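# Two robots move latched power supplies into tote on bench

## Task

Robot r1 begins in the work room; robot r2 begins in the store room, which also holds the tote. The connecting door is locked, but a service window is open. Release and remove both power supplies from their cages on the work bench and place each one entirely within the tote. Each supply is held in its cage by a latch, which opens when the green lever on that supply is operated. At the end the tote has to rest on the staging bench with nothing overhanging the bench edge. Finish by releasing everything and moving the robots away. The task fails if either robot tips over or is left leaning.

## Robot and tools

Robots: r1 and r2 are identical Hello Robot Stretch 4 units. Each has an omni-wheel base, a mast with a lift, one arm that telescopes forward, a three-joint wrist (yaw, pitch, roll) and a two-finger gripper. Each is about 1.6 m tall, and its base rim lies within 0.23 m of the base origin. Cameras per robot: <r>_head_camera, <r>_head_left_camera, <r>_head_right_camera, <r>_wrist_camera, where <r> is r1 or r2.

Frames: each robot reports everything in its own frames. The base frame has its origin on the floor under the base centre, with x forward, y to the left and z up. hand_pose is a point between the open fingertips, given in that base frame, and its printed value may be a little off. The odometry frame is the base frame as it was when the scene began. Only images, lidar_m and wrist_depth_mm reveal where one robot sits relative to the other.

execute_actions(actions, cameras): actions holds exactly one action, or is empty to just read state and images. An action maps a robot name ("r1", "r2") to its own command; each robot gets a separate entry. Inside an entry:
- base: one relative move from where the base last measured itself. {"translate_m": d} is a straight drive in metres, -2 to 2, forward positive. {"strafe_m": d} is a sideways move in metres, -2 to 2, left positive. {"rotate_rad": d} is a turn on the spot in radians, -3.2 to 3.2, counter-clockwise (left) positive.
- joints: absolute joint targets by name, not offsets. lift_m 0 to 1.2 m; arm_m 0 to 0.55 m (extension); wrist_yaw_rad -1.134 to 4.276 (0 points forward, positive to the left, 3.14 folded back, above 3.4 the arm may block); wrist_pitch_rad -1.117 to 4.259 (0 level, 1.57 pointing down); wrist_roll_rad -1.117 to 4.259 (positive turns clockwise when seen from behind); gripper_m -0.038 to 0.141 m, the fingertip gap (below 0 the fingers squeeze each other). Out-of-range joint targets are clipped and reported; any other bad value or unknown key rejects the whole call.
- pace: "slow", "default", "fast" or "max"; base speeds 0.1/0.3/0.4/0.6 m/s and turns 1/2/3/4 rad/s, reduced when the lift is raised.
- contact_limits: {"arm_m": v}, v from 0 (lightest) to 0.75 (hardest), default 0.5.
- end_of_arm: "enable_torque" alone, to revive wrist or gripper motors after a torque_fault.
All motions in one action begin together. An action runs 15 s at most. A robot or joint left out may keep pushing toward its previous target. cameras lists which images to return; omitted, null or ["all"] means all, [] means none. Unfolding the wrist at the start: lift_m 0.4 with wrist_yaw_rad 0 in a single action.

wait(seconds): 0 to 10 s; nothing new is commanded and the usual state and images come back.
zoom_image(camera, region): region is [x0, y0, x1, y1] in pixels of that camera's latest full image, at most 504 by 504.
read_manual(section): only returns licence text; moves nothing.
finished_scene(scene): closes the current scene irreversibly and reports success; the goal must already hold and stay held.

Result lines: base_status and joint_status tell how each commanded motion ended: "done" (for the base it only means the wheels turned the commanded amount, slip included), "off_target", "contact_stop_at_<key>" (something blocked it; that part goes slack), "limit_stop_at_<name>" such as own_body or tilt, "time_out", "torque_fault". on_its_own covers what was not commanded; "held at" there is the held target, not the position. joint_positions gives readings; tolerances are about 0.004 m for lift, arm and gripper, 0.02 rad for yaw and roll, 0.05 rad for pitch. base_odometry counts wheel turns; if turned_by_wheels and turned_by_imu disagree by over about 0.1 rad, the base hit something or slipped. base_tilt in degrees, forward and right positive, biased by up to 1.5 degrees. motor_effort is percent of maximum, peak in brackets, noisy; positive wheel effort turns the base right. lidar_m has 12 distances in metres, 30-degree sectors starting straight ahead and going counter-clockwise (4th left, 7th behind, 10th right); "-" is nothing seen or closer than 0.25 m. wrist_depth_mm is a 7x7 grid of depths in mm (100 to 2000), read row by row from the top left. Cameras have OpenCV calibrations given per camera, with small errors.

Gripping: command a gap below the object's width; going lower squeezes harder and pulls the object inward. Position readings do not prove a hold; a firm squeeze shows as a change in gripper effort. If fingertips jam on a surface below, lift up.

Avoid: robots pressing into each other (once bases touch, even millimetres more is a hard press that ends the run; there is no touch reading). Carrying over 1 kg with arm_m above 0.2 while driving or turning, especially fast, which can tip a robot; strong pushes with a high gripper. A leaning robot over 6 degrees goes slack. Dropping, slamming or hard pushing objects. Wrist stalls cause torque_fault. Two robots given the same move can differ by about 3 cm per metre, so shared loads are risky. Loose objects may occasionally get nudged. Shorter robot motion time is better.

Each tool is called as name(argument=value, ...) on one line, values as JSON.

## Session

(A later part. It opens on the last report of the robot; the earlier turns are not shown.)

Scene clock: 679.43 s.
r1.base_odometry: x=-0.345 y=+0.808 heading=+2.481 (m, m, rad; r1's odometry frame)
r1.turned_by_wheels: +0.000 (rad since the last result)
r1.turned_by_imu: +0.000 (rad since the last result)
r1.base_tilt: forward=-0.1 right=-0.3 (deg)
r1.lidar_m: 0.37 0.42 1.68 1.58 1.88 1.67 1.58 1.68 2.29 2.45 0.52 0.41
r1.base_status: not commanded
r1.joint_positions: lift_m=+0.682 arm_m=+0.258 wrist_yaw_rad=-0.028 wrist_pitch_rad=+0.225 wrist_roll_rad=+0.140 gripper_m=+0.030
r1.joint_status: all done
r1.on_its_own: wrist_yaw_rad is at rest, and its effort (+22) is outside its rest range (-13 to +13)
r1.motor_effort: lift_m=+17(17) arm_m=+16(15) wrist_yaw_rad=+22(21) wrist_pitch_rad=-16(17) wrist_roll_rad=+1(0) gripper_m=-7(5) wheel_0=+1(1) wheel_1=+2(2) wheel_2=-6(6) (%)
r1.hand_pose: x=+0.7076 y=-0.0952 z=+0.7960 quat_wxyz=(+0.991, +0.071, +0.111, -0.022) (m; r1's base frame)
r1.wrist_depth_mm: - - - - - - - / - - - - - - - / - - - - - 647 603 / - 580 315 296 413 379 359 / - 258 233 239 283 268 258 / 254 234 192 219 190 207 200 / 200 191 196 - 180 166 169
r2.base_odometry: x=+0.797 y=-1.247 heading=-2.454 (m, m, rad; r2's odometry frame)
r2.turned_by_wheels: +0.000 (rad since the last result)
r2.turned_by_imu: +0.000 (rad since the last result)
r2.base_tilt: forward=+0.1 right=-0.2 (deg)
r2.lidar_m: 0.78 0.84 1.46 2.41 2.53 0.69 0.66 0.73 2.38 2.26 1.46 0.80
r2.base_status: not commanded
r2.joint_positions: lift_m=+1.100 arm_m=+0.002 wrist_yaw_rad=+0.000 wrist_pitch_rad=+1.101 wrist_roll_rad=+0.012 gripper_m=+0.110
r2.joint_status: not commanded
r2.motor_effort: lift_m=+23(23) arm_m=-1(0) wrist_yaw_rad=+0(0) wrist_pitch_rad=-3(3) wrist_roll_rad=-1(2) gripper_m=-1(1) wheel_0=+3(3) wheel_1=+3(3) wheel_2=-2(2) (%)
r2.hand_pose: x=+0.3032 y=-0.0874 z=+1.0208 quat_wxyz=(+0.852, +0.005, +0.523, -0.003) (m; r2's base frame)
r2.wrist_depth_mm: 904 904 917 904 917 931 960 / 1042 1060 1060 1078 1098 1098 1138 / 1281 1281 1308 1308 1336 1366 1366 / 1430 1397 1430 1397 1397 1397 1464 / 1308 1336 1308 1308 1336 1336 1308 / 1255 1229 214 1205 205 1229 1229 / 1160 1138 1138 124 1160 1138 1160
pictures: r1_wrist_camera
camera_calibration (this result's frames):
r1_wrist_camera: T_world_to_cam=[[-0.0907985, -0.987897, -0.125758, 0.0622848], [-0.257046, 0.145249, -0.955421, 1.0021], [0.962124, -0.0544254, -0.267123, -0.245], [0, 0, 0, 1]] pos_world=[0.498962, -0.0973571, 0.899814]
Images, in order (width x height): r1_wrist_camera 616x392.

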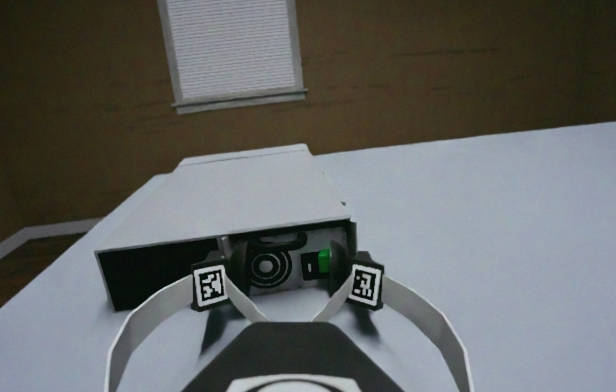

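execute_actions(actions=[{"r1":{"base":{"strafe_m":-0.003},"joints":{"arm_m":0.262,"gripper_m":0.014,"lift_m":0.681}}}], cameras=[])

execute_actions(actions=[{"r1":{"joints":{"arm_m":0.2665,"gripper_m":-0.004,"lift_m":0.68}}}], cameras=[])

execute_actions(actions=[{"r1":{"joints":{"arm_m":0.271,"gripper_m":-0.022,"lift_m":0.679}}}], cameras=[])

execute_actions(actions=[{"r1":{"joints":{"arm_m":0.2745,"gripper_m":-0.038,"lift_m":0.678}}}], cameras=["r1_wrist_camera"])

zoom_image(camera="r1_wrist_camera", region=[190, 190, 400, 330])

Scene clock: 680.57 s.
r1.base_odometry: x=-0.343 y=+0.811 heading=+2.481 (m, m, rad; r1's odometry frame)
r1.turned_by_wheels: +0.000 (rad since the last result)
r1.turned_by_imu: +0.000 (rad since the last result)
r1.base_tilt: forward=+0.0 right=-0.4 (deg)
r1.lidar_m: 0.36 0.39 1.69 1.62 1.85 1.68 1.60 1.65 2.28 2.45 0.56 0.40
r1.base_status: done
r1.joint_positions: lift_m=+0.681 arm_m=+0.260 wrist_yaw_rad=-0.023 wrist_pitch_rad=+0.225 wrist_roll_rad=+0.139 gripper_m=+0.014
r1.joint_status: all done
r1.motor_effort: lift_m=+17(16) arm_m=+12(18) wrist_yaw_rad=+6(22) wrist_pitch_rad=-15(17) wrist_roll_rad=+0(2) gripper_m=-16(15) wheel_0=+4(6) wheel_1=+3(5) wheel_2=-4(5) (%)
r1.hand_pose: x=+0.7098 y=-0.0938 z=+0.7951 quat_wxyz=(+0.991, +0.070, +0.111, -0.019) (m; r1's base frame)
r1.wrist_depth_mm: - - - - - - - / - - - - - - - / - - - - - 640 597 / - 585 309 294 404 377 357 / - 260 233 236 279 266 257 / 252 222 190 217 191 207 200 / 199 189 194 - 179 166 -
r2.base_odometry: x=+0.797 y=-1.247 heading=-2.454 (m, m, rad; r2's odometry frame)
r2.turned_by_wheels: +0.000 (rad since the last result)
r2.turned_by_imu: +0.000 (rad since the last result)
r2.base_tilt: forward=+0.1 right=-0.2 (deg)
r2.lidar_m: 0.79 0.84 1.49 2.43 2.52 0.71 0.62 0.71 2.36 2.28 1.49 0.84
r2.base_status: not commanded
r2.joint_positions: lift_m=+1.100 arm_m=+0.002 wrist_yaw_rad=+0.000 wrist_pitch_rad=+1.101 wrist_roll_rad=+0.012 gripper_m=+0.110
r2.joint_status: not commanded
r2.motor_effort: lift_m=+23(23) arm_m=+0(1) wrist_yaw_rad=+0(0) wrist_pitch_rad=-3(2) wrist_roll_rad=-3(0) gripper_m=+0(1) wheel_0=+3(3) wheel_1=+3(3) wheel_2=-3(2) (%)
r2.hand_pose: x=+0.3032 y=-0.0874 z=+1.0208 quat_wxyz=(+0.852, +0.005, +0.523, -0.003) (m; r2's base frame)
r2.wrist_depth_mm: 891 904 904 917 931 946 960 / 1060 1078 1098 1098 1098 1118 1138 / 1281 1308 1308 1336 1366 1336 1366 / 1430 1430 1430 1430 1430 1430 1397 / 1336 1336 1308 1308 1308 1308 1308 / 1255 1205 214 1229 206 1229 1229 / 1160 1118 1138 124 1160 1138 1138
pictures: none
No camera images: the call's "cameras" was empty. Leave "cameras" out to get every camera's image.

Scene clock: 681.43 s.
r1.base_odometry: x=-0.343 y=+0.811 heading=+2.481 (m, m, rad; r1's odometry frame)
r1.turned_by_wheels: +0.000 (rad since the last result)
r1.turned_by_imu: +0.000 (rad since the last result)
r1.base_tilt: forward=+0.0 right=-0.3 (deg)
r1.lidar_m: 0.38 0.39 1.69 1.64 1.88 1.67 1.60 1.67 2.29 2.44 0.57 0.41
r1.base_status: not commanded
r1.joint_positions: lift_m=+0.680 arm_m=+0.264 wrist_yaw_rad=-0.023 wrist_pitch_rad=+0.226 wrist_roll_rad=+0.139 gripper_m=-0.003
r1.joint_status: all done
r1.motor_effort: lift_m=+17(17) arm_m=+12(14) wrist_yaw_rad=+9(17) wrist_pitch_rad=-16(17) wrist_roll_rad=+3(1) gripper_m=-23(22) wheel_0=+4(4) wheel_1=+3(3) wheel_2=-5(6) (%)
r1.hand_pose: x=+0.7144 y=-0.0940 z=+0.7939 quat_wxyz=(+0.991, +0.070, +0.111, -0.019) (m; r1's base frame)
r1.wrist_depth_mm: - - - - - - - / - - - - - - - / - - - - - 634 585 / - 508 304 286 399 373 355 / - 256 224 233 278 264 254 / 251 213 200 214 186 202 196 / 197 186 193 - 178 163 -
r2.base_odometry: x=+0.797 y=-1.247 heading=-2.454 (m, m, rad; r2's odometry frame)
r2.turned_by_wheels: +0.000 (rad since the last result)
r2.turned_by_imu: +0.000 (rad since the last result)
r2.base_tilt: forward=+0.1 right=-0.2 (deg)
r2.lidar_m: 0.78 0.84 1.48 2.44 2.56 0.71 0.65 0.72 2.38 2.28 1.48 0.84
r2.base_status: not commanded
r2.joint_positions: lift_m=+1.100 arm_m=+0.002 wrist_yaw_rad=+0.000 wrist_pitch_rad=+1.101 wrist_roll_rad=+0.012 gripper_m=+0.110
r2.joint_status: not commanded
r2.motor_effort: lift_m=+23(23) arm_m=+0(1) wrist_yaw_rad=+0(0) wrist_pitch_rad=-2(3) wrist_roll_rad=+1(3) gripper_m=-2(1) wheel_0=+3(3) wheel_1=+3(3) wheel_2=-2(2) (%)
r2.hand_pose: x=+0.3032 y=-0.0874 z=+1.0208 quat_wxyz=(+0.852, +0.005, +0.523, -0.003) (m; r2's base frame)
r2.wrist_depth_mm: 891 904 904 917 931 931 946 / 1060 1060 1078 1078 1098 1118 1118 / 1281 1281 1308 1308 1336 1366 1397 / 1430 1430 1430 1430 1430 1430 1430 / 1336 1336 1336 1336 1308 1336 1308 / 1229 1205 213 1229 205 1229 1205 / 1160 1138 1118 124 1138 1138 1160
pictures: none
No camera images: the call's "cameras" was empty. Leave "cameras" out to get every camera's image.

Scene clock: 682.23 s.
r1.base_odometry: x=-0.343 y=+0.811 heading=+2.481 (m, m, rad; r1's odometry frame)
r1.turned_by_wheels: +0.000 (rad since the last result)
r1.turned_by_imu: +0.000 (rad since the last result)
r1.base_tilt: forward=-0.1 right=-0.3 (deg)
r1.lidar_m: 0.36 0.38 1.67 1.64 1.86 1.65 1.56 1.67 2.29 2.45 0.58 0.37
r1.base_status: not commanded
r1.joint_positions: lift_m=+0.679 arm_m=+0.269 wrist_yaw_rad=-0.024 wrist_pitch_rad=+0.226 wrist_roll_rad=+0.139 gripper_m=-0.021
r1.joint_status: all done
r1.motor_effort: lift_m=+17(16) arm_m=+12(17) wrist_yaw_rad=+11(21) wrist_pitch_rad=-19(20) wrist_roll_rad=+3(1) gripper_m=-26(23) wheel_0=+3(3) wheel_1=+3(3) wheel_2=-5(6) (%)
r1.hand_pose: x=+0.7187 y=-0.0942 z=+0.7928 quat_wxyz=(+0.991, +0.070, +0.112, -0.020) (m; r1's base frame)
r1.wrist_depth_mm: - - - - - - - / - - - - - - - / - - - - - 621 580 / - 504 300 282 397 370 347 / - 246 220 229 277 263 251 / 245 171 200 213 185 197 194 / 190 188 191 - 176 163 -
r2.base_odometry: x=+0.797 y=-1.247 heading=-2.454 (m, m, rad; r2's odometry frame)
r2.turned_by_wheels: +0.000 (rad since the last result)
r2.turned_by_imu: +0.000 (rad since the last result)
r2.base_tilt: forward=+0.1 right=-0.2 (deg)
r2.lidar_m: 0.80 0.83 1.49 2.43 2.51 0.68 0.61 0.71 2.39 2.27 1.48 0.83
r2.base_status: not commanded
r2.joint_positions: lift_m=+1.100 arm_m=+0.002 wrist_yaw_rad=+0.000 wrist_pitch_rad=+1.101 wrist_roll_rad=+0.012 gripper_m=+0.110
r2.joint_status: not commanded
r2.motor_effort: lift_m=+23(23) arm_m=+0(0) wrist_yaw_rad=+0(0) wrist_pitch_rad=-3(1) wrist_roll_rad=-2(1) gripper_m=-1(2) wheel_0=+3(3) wheel_1=+3(3) wheel_2=-2(2) (%)
r2.hand_pose: x=+0.3032 y=-0.0874 z=+1.0208 quat_wxyz=(+0.852, +0.005, +0.523, -0.003) (m; r2's base frame)
r2.wrist_depth_mm: 904 904 904 917 931 917 960 / 1060 1060 1078 1098 1098 1118 1118 / 1281 1308 1308 1336 1366 1397 1397 / 1397 1397 1397 1430 1430 1430 1430 / 1308 1308 1308 1336 1336 1308 1336 / 1229 1229 214 1205 204 1229 1229 / 1138 1118 1160 123 1160 1118 1138
pictures: none
No camera images: the call's "cameras" was empty. Leave "cameras" out to get every camera's image.

Scene clock: 683.03 s.
r1.base_odometry: x=-0.343 y=+0.811 heading=+2.481 (m, m, rad; r1's odometry frame)
r1.turned_by_wheels: +0.000 (rad since the last result)
r1.turned_by_imu: +0.000 (rad since the last result)
r1.base_tilt: forward=+0.0 right=-0.3 (deg)
r1.lidar_m: 0.37 0.39 1.67 1.65 1.88 1.66 1.61 1.65 2.29 2.46 0.56 0.40
r1.base_status: not commanded
r1.joint_positions: lift_m=+0.678 arm_m=+0.272 wrist_yaw_rad=-0.024 wrist_pitch_rad=+0.226 wrist_roll_rad=+0.139 gripper_m=-0.037
r1.joint_status: all done
r1.motor_effort: lift_m=+17(16) arm_m=+12(17) wrist_yaw_rad=+11(24) wrist_pitch_rad=-18(19) wrist_roll_rad=+2(2) gripper_m=-30(26) wheel_0=+3(3) wheel_1=+3(3) wheel_2=-5(8) (%)
r1.hand_pose: x=+0.7222 y=-0.0942 z=+0.7917 quat_wxyz=(+0.991, +0.070, +0.112, -0.020) (m; r1's base frame)
r1.wrist_depth_mm: - - - - - - - / - - - - - - - / - - - - - 621 569 / - 504 294 278 392 366 345 / - 242 220 224 268 259 250 / 244 170 201 216 182 191 193 / 190 187 189 - 174 161 -
r2.base_odometry: x=+0.797 y=-1.247 heading=-2.454 (m, m, rad; r2's odometry frame)
r2.turned_by_wheels: +0.000 (rad since the last result)
r2.turned_by_imu: +0.000 (rad since the last result)
r2.base_tilt: forward=+0.1 right=-0.3 (deg)
r2.lidar_m: 0.78 0.83 1.49 2.42 2.53 0.71 0.64 0.71 2.39 2.28 1.48 0.83
r2.base_status: not commanded
r2.joint_positions: lift_m=+1.100 arm_m=+0.002 wrist_yaw_rad=+0.000 wrist_pitch_rad=+1.101 wrist_roll_rad=+0.012 gripper_m=+0.110
r2.joint_status: not commanded
r2.motor_effort: lift_m=+22(23) arm_m=+0(0) wrist_yaw_rad=+0(0) wrist_pitch_rad=-2(3) wrist_roll_rad=+1(3) gripper_m=+0(1) wheel_0=+3(3) wheel_1=+3(3) wheel_2=-2(2) (%)
r2.hand_pose: x=+0.3032 y=-0.0874 z=+1.0208 quat_wxyz=(+0.852, +0.005, +0.523, -0.003) (m; r2's base frame)
r2.wrist_depth_mm: 904 904 904 917 917 946 946 / 1060 1078 1078 1078 1098 1118 1118 / 1308 1281 1336 1308 1336 1366 1397 / 1430 1430 1430 1430 1430 1464 1397 / 1308 1308 1336 1308 1336 1308 1336 / 1205 1205 215 1229 205 1229 1229 / 1160 1138 1138 123 1138 1138 1160
pictures: r1_wrist_camera
camera_calibration (this result's frames):
r1_wrist_camera: T_world_to_cam=[[-0.0870409, -0.988379, -0.124622, 0.0604289], [-0.258527, 0.143222, -0.955328, 1.00244], [0.962075, -0.0509344, -0.267989, -0.259064], [0, 0, 0, 1]] pos_world=[0.513656, -0.0970393, 0.89576]
Images, in order (width x height): r1_wrist_camera 616x392.

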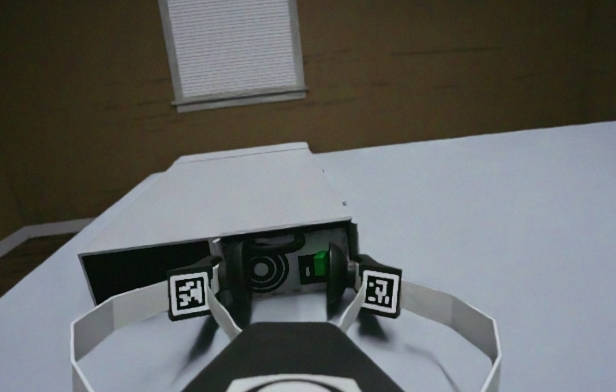

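Region (190, 190, 400, 330) of r1_wrist_camera's 616x392 image, scaled by 2.400.

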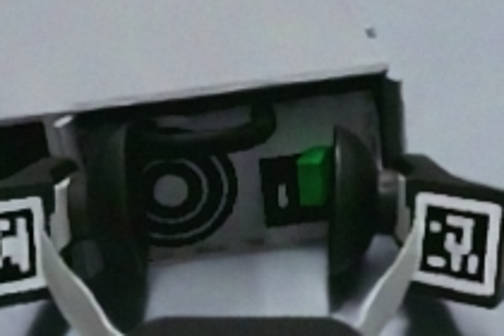

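Now pull in steps.

execute_actions(actions=[{"r1":{"joints":{"arm_m":0.268}}}], cameras=[])

execute_actions(actions=[{"r1":{"joints":{"arm_m":0.266}}}], cameras=[])

execute_actions(actions=[{"r1":{"joints":{"arm_m":0.264}}}], cameras=["r1_wrist_camera"])

zoom_image(camera="r1_wrist_camera", region=[190, 190, 400, 330])

Scene clock: 683.70 s.
r1.base_odometry: x=-0.343 y=+0.811 heading=+2.481 (m, m, rad; r1's odometry frame)
r1.turned_by_wheels: +0.000 (rad since the last result)
r1.turned_by_imu: +0.000 (rad since the last result)
r1.base_tilt: forward=-0.1 right=-0.4 (deg)
r1.lidar_m: 0.38 0.40 1.70 1.65 1.88 1.68 1.60 1.68 2.28 2.46 0.53 0.41
r1.base_status: not commanded
r1.joint_positions: lift_m=+0.678 arm_m=+0.270 wrist_yaw_rad=-0.021 wrist_pitch_rad=+0.226 wrist_roll_rad=+0.138 gripper_m=-0.037
r1.joint_status: all done
r1.motor_effort: lift_m=+17(17) arm_m=-9(6) wrist_yaw_rad=+0(10) wrist_pitch_rad=-17(19) wrist_roll_rad=+3(3) gripper_m=-30(30) wheel_0=+2(3) wheel_1=+3(3) wheel_2=-1(5) (%)
r1.hand_pose: x=+0.7198 y=-0.0932 z=+0.7918 quat_wxyz=(+0.991, +0.070, +0.112, -0.018) (m; r1's base frame)
r1.wrist_depth_mm: - - - - - - - / - - - - - - - / - - - - - 627 580 / - 504 297 276 397 366 351 / - 244 219 226 268 259 251 / 245 168 196 215 181 190 194 / 189 186 190 - 175 163 -
r2.base_odometry: x=+0.797 y=-1.247 heading=-2.454 (m, m, rad; r2's odometry frame)
r2.turned_by_wheels: +0.000 (rad since the last result)
r2.turned_by_imu: +0.000 (rad since the last result)
r2.base_tilt: forward=+0.2 right=-0.2 (deg)
r2.lidar_m: 0.80 0.84 1.48 2.40 2.52 0.69 0.65 0.67 2.39 2.26 1.46 0.83
r2.base_status: not commanded
r2.joint_positions: lift_m=+1.100 arm_m=+0.002 wrist_yaw_rad=+0.000 wrist_pitch_rad=+1.101 wrist_roll_rad=+0.012 gripper_m=+0.110
r2.joint_status: not commanded
r2.motor_effort: lift_m=+22(22) arm_m=-1(1) wrist_yaw_rad=+0(0) wrist_pitch_rad=-2(2) wrist_roll_rad=-2(2) gripper_m=+0(0) wheel_0=+3(3) wheel_1=+3(3) wheel_2=-2(2) (%)
r2.hand_pose: x=+0.3032 y=-0.0874 z=+1.0208 quat_wxyz=(+0.852, +0.005, +0.523, -0.003) (m; r2's base frame)
r2.wrist_depth_mm: 904 904 904 917 931 946 960 / 1060 1060 1078 1060 1098 1098 1098 / 1255 1308 1336 1336 1336 1366 1397 / 1397 1430 1464 1464 1430 1430 1397 / 1308 1308 1308 1308 1308 1308 1336 / 1229 1205 213 1229 205 1229 1229 / 1160 1138 1138 124 1138 1138 1138
pictures: none
No camera images: the call's "cameras" was empty. Leave "cameras" out to get every camera's image.

Scene clock: 684.13 s.
r1.base_odometry: x=-0.343 y=+0.811 heading=+2.481 (m, m, rad; r1's odometry frame)
r1.turned_by_wheels: +0.000 (rad since the last result)
r1.turned_by_imu: +0.000 (rad since the last result)
r1.base_tilt: forward=-0.1 right=-0.4 (deg)
r1.lidar_m: 0.38 0.39 1.71 1.65 1.85 1.68 1.60 1.67 2.27 2.43 0.52 0.38
r1.base_status: not commanded
r1.joint_positions: lift_m=+0.678 arm_m=+0.268 wrist_yaw_rad=-0.018 wrist_pitch_rad=+0.225 wrist_roll_rad=+0.138 gripper_m=-0.037
r1.joint_status: all done
r1.motor_effort: lift_m=+18(18) arm_m=-11(9) wrist_yaw_rad=-6(6) wrist_pitch_rad=-14(16) wrist_roll_rad=+3(2) gripper_m=-31(30) wheel_0=+2(2) wheel_1=+2(3) wheel_2=+1(1) (%)
r1.hand_pose: x=+0.7183 y=-0.0926 z=+0.7920 quat_wxyz=(+0.991, +0.070, +0.111, -0.017) (m; r1's base frame)
r1.wrist_depth_mm: - - - - - - - / - - - - - - - / - - - - - 634 580 / - 504 300 278 397 370 347 / - 251 221 228 271 260 251 / 246 167 196 216 183 189 194 / 190 186 190 - 175 164 -
r2.base_odometry: x=+0.797 y=-1.247 heading=-2.454 (m, m, rad; r2's odometry frame)
r2.turned_by_wheels: +0.000 (rad since the last result)
r2.turned_by_imu: +0.000 (rad since the last result)
r2.base_tilt: forward=+0.2 right=-0.2 (deg)
r2.lidar_m: 0.79 0.82 1.48 2.42 2.52 0.70 0.66 0.73 2.39 2.25 1.46 0.82
r2.base_status: not commanded
r2.joint_positions: lift_m=+1.100 arm_m=+0.002 wrist_yaw_rad=+0.000 wrist_pitch_rad=+1.101 wrist_roll_rad=+0.012 gripper_m=+0.110
r2.joint_status: not commanded
r2.motor_effort: lift_m=+23(23) arm_m=-1(0) wrist_yaw_rad=+0(0) wrist_pitch_rad=-2(3) wrist_roll_rad=-1(0) gripper_m=-1(2) wheel_0=+3(3) wheel_1=+3(3) wheel_2=-2(2) (%)
r2.hand_pose: x=+0.3032 y=-0.0874 z=+1.0208 quat_wxyz=(+0.852, +0.005, +0.523, -0.003) (m; r2's base frame)
r2.wrist_depth_mm: 904 891 904 931 931 931 946 / 1078 1060 1060 1078 1098 1118 1118 / 1281 1308 1308 1336 1336 1366 1366 / 1430 1430 1430 1430 1430 1430 1397 / 1308 1308 1308 1336 1308 1336 1336 / 1205 1182 214 1229 206 1229 1229 / 1138 1118 1160 124 1118 1138 1138
pictures: none
No camera images: the call's "cameras" was empty. Leave "cameras" out to get every camera's image.

Scene clock: 684.57 s.
r1.base_odometry: x=-0.343 y=+0.811 heading=+2.481 (m, m, rad; r1's odometry frame)
r1.turned_by_wheels: +0.000 (rad since the last result)
r1.turned_by_imu: +0.000 (rad since the last result)
r1.base_tilt: forward=+0.0 right=-0.4 (deg)
r1.lidar_m: 0.37 0.40 1.71 1.64 1.88 1.65 1.58 1.65 2.32 2.46 0.52 0.40
r1.base_status: not commanded
r1.joint_positions: lift_m=+0.678 arm_m=+0.266 wrist_yaw_rad=-0.017 wrist_pitch_rad=+0.224 wrist_roll_rad=+0.138 gripper_m=-0.037
r1.joint_status: all done
r1.motor_effort: lift_m=+18(18) arm_m=-12(18) wrist_yaw_rad=-13(10) wrist_pitch_rad=-12(14) wrist_roll_rad=+4(3) gripper_m=-33(32) wheel_0=+1(2) wheel_1=+2(2) wheel_2=+3(3) (%)
r1.hand_pose: x=+0.7168 y=-0.0920 z=+0.7922 quat_wxyz=(+0.991, +0.070, +0.111, -0.016) (m; r1's base frame)
r1.wrist_depth_mm: - - - - - - - / - - - - - - - / - - - - - 634 585 / - 634 300 279 399 370 349 / - 253 224 229 270 263 252 / 247 165 195 216 183 188 195 / 191 187 190 - 176 165 -
r2.base_odometry: x=+0.797 y=-1.247 heading=-2.454 (m, m, rad; r2's odometry frame)
r2.turned_by_wheels: +0.000 (rad since the last result)
r2.turned_by_imu: +0.000 (rad since the last result)
r2.base_tilt: forward=+0.1 right=-0.2 (deg)
r2.lidar_m: 0.78 0.86 1.45 2.44 2.54 0.71 0.66 0.68 2.38 2.28 1.47 0.83
r2.base_status: not commanded
r2.joint_positions: lift_m=+1.100 arm_m=+0.002 wrist_yaw_rad=+0.000 wrist_pitch_rad=+1.101 wrist_roll_rad=+0.012 gripper_m=+0.110
r2.joint_status: not commanded
r2.motor_effort: lift_m=+23(23) arm_m=-1(1) wrist_yaw_rad=+0(0) wrist_pitch_rad=-1(2) wrist_roll_rad=-4(1) gripper_m=+0(0) wheel_0=+3(3) wheel_1=+3(3) wheel_2=-2(2) (%)
r2.hand_pose: x=+0.3032 y=-0.0874 z=+1.0208 quat_wxyz=(+0.852, +0.005, +0.523, -0.003) (m; r2's base frame)
r2.wrist_depth_mm: 891 891 904 904 931 946 946 / 1060 1060 1078 1078 1098 1098 1138 / 1281 1281 1308 1336 1336 1366 1366 / 1430 1397 1430 1430 1430 1464 1430 / 1336 1308 1308 1336 1308 1308 1336 / 1205 1205 213 1229 205 1229 1205 / 1160 1138 1138 124 1160 1138 1138
pictures: r1_wrist_camera
camera_calibration (this result's frames):
r1_wrist_camera: T_world_to_cam=[[-0.0790346, -0.989055, -0.124593, 0.0563523], [-0.257549, 0.140999, -0.955922, 1.00083], [0.963028, -0.0434622, -0.265874, -0.255331], [0, 0, 0, 1]] pos_world=[0.508106, -0.0964776, 0.895847]
Images, in order (width x height): r1_wrist_camera 616x392.

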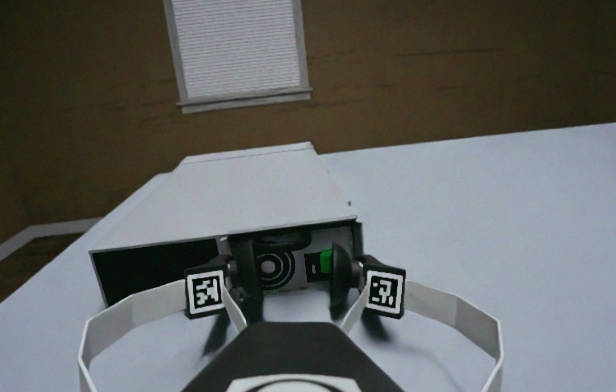

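Region (190, 190, 400, 330) of r1_wrist_camera's 616x392 image, scaled by 2.400.

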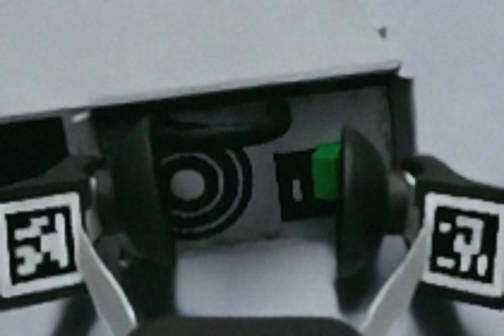

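execute_actions(actions=[{"r1":{"joints":{"arm_m":0.263,"wrist_yaw_rad":-0.03}}}], cameras=[])

execute_actions(actions=[{"r1":{"joints":{"arm_m":0.2615}}}], cameras=["r1_wrist_camera"])

zoom_image(camera="r1_wrist_camera", region=[190, 190, 400, 330])

Scene clock: 685.17 s.
r1.base_odometry: x=-0.343 y=+0.811 heading=+2.482 (m, m, rad; r1's odometry frame)
r1.turned_by_wheels: +0.000 (rad since the last result)
r1.turned_by_imu: +0.000 (rad since the last result)
r1.base_tilt: forward=+0.0 right=-0.4 (deg)
r1.lidar_m: 0.37 0.39 1.70 1.63 1.89 1.66 1.58 1.68 2.32 2.46 0.57 0.38
r1.base_status: not commanded
r1.joint_positions: lift_m=+0.678 arm_m=+0.265 wrist_yaw_rad=-0.024 wrist_pitch_rad=+0.224 wrist_roll_rad=+0.138 gripper_m=-0.037
r1.joint_status: all done
r1.on_its_own: wrist_yaw_rad is at rest, and its effort (-17) is outside its rest range (-13 to +13)
r1.motor_effort: lift_m=+18(18) arm_m=-13(11) wrist_yaw_rad=-17(18) wrist_pitch_rad=-11(11) wrist_roll_rad=+4(5) gripper_m=-33(34) wheel_0=+1(1) wheel_1=+2(2) wheel_2=+5(5) (%)
r1.hand_pose: x=+0.7152 y=-0.0942 z=+0.7923 quat_wxyz=(+0.991, +0.070, +0.111, -0.020) (m; r1's base frame)
r1.wrist_depth_mm: - - - - - - - / - - - - - - - / - - - - - 647 580 / - 517 303 279 399 370 353 / - 252 223 230 270 264 253 / 247 165 195 217 182 191 196 / 191 187 190 - 176 164 -
r2.base_odometry: x=+0.797 y=-1.247 heading=-2.454 (m, m, rad; r2's odometry frame)
r2.turned_by_wheels: +0.000 (rad since the last result)
r2.turned_by_imu: +0.000 (rad since the last result)
r2.base_tilt: forward=+0.2 right=-0.2 (deg)
r2.lidar_m: 0.79 0.84 1.48 2.44 2.53 0.69 0.66 0.70 2.34 2.29 1.46 0.84
r2.base_status: not commanded
r2.joint_positions: lift_m=+1.100 arm_m=+0.002 wrist_yaw_rad=+0.000 wrist_pitch_rad=+1.101 wrist_roll_rad=+0.012 gripper_m=+0.110
r2.joint_status: not commanded
r2.motor_effort: lift_m=+23(23) arm_m=-1(1) wrist_yaw_rad=+0(0) wrist_pitch_rad=-2(2) wrist_roll_rad=-1(2) gripper_m=-1(1) wheel_0=+3(3) wheel_1=+3(3) wheel_2=-2(2) (%)
r2.hand_pose: x=+0.3032 y=-0.0874 z=+1.0208 quat_wxyz=(+0.852, +0.005, +0.523, -0.003) (m; r2's base frame)
r2.wrist_depth_mm: 891 904 904 917 931 931 946 / 1042 1060 1078 1098 1098 1118 1138 / 1255 1281 1308 1308 1336 1366 1366 / 1464 1430 1430 1430 1430 1430 1430 / 1308 1308 1336 1308 1308 1308 1336 / 1205 1229 214 1205 206 1229 1229 / 1138 1118 1160 123 1160 1138 1138
pictures: none
No camera images: the call's "cameras" was empty. Leave "cameras" out to get every camera's image.

Scene clock: 685.77 s.
r1.base_odometry: x=-0.343 y=+0.811 heading=+2.481 (m, m, rad; r1's odometry frame)
r1.turned_by_wheels: +0.000 (rad since the last result)
r1.turned_by_imu: +0.000 (rad since the last result)
r1.base_tilt: forward=+0.0 right=-0.4 (deg)
r1.lidar_m: 0.37 0.40 1.70 1.62 1.86 1.67 1.59 1.68 2.31 2.45 0.57 0.40
r1.base_status: not commanded
r1.joint_positions: lift_m=+0.678 arm_m=+0.263 wrist_yaw_rad=-0.029 wrist_pitch_rad=+0.227 wrist_roll_rad=+0.140 gripper_m=-0.037
r1.joint_status: all done
r1.motor_effort: lift_m=+20(20) arm_m=-8(14) wrist_yaw_rad=-3(27) wrist_pitch_rad=-22(25) wrist_roll_rad=+0(3) gripper_m=-18(33) wheel_0=+1(6) wheel_1=+2(5) wheel_2=+1(5) (%)
r1.hand_pose: x=+0.7121 y=-0.0956 z=+0.7912 quat_wxyz=(+0.991, +0.071, +0.112, -0.022) (m; r1's base frame)
r1.wrist_depth_mm: - - - - - - - / - - - - - - - / - - - - - 609 564 / - 496 291 274 384 362 343 / - 257 230 219 272 256 247 / 243 225 180 198 175 198 190 / 192 181 188 - 172 159 -
r2.base_odometry: x=+0.797 y=-1.247 heading=-2.454 (m, m, rad; r2's odometry frame)
r2.turned_by_wheels: +0.000 (rad since the last result)
r2.turned_by_imu: +0.000 (rad since the last result)
r2.base_tilt: forward=+0.1 right=-0.2 (deg)
r2.lidar_m: 0.80 0.82 1.48 2.42 2.53 0.70 0.64 0.72 2.36 2.28 1.47 0.84
r2.base_status: not commanded
r2.joint_positions: lift_m=+1.100 arm_m=+0.002 wrist_yaw_rad=+0.000 wrist_pitch_rad=+1.101 wrist_roll_rad=+0.012 gripper_m=+0.110
r2.joint_status: not commanded
r2.motor_effort: lift_m=+23(23) arm_m=+0(0) wrist_yaw_rad=+0(0) wrist_pitch_rad=-2(2) wrist_roll_rad=-3(2) gripper_m=+0(2) wheel_0=+3(3) wheel_1=+3(4) wheel_2=-2(2) (%)
r2.hand_pose: x=+0.3032 y=-0.0874 z=+1.0208 quat_wxyz=(+0.852, +0.005, +0.523, -0.003) (m; r2's base frame)
r2.wrist_depth_mm: 891 878 904 917 917 946 946 / 1060 1060 1078 1078 1098 1118 1138 / 1281 1308 1308 1308 1336 1366 1397 / 1430 1430 1430 1430 1464 1430 1430 / 1281 1308 1308 1308 1308 1336 1308 / 1229 1205 214 1205 204 1229 1229 / 1160 1118 1138 124 1138 1138 1138
pictures: r1_wrist_camera
camera_calibration (this result's frames):
r1_wrist_camera: T_world_to_cam=[[-0.0922757, -0.987785, -0.125566, 0.0626564], [-0.258674, 0.145555, -0.954935, 0.999538], [0.961547, -0.0556366, -0.268946, -0.248891], [0, 0, 0, 1]] pos_world=[0.503657, -0.0974441, 0.895423]
Images, in order (width x height): r1_wrist_camera 616x392.

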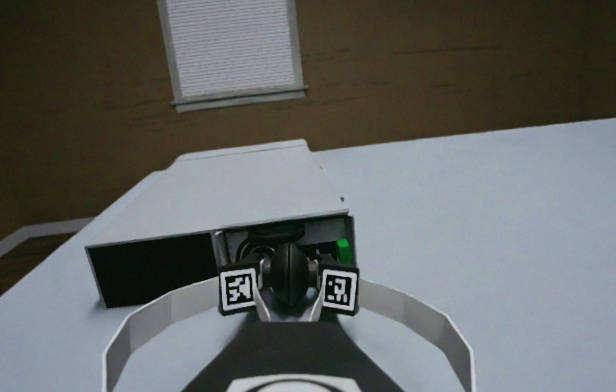

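Region (190, 190, 400, 330) of r1_wrist_camera's 616x392 image, scaled by 2.400.

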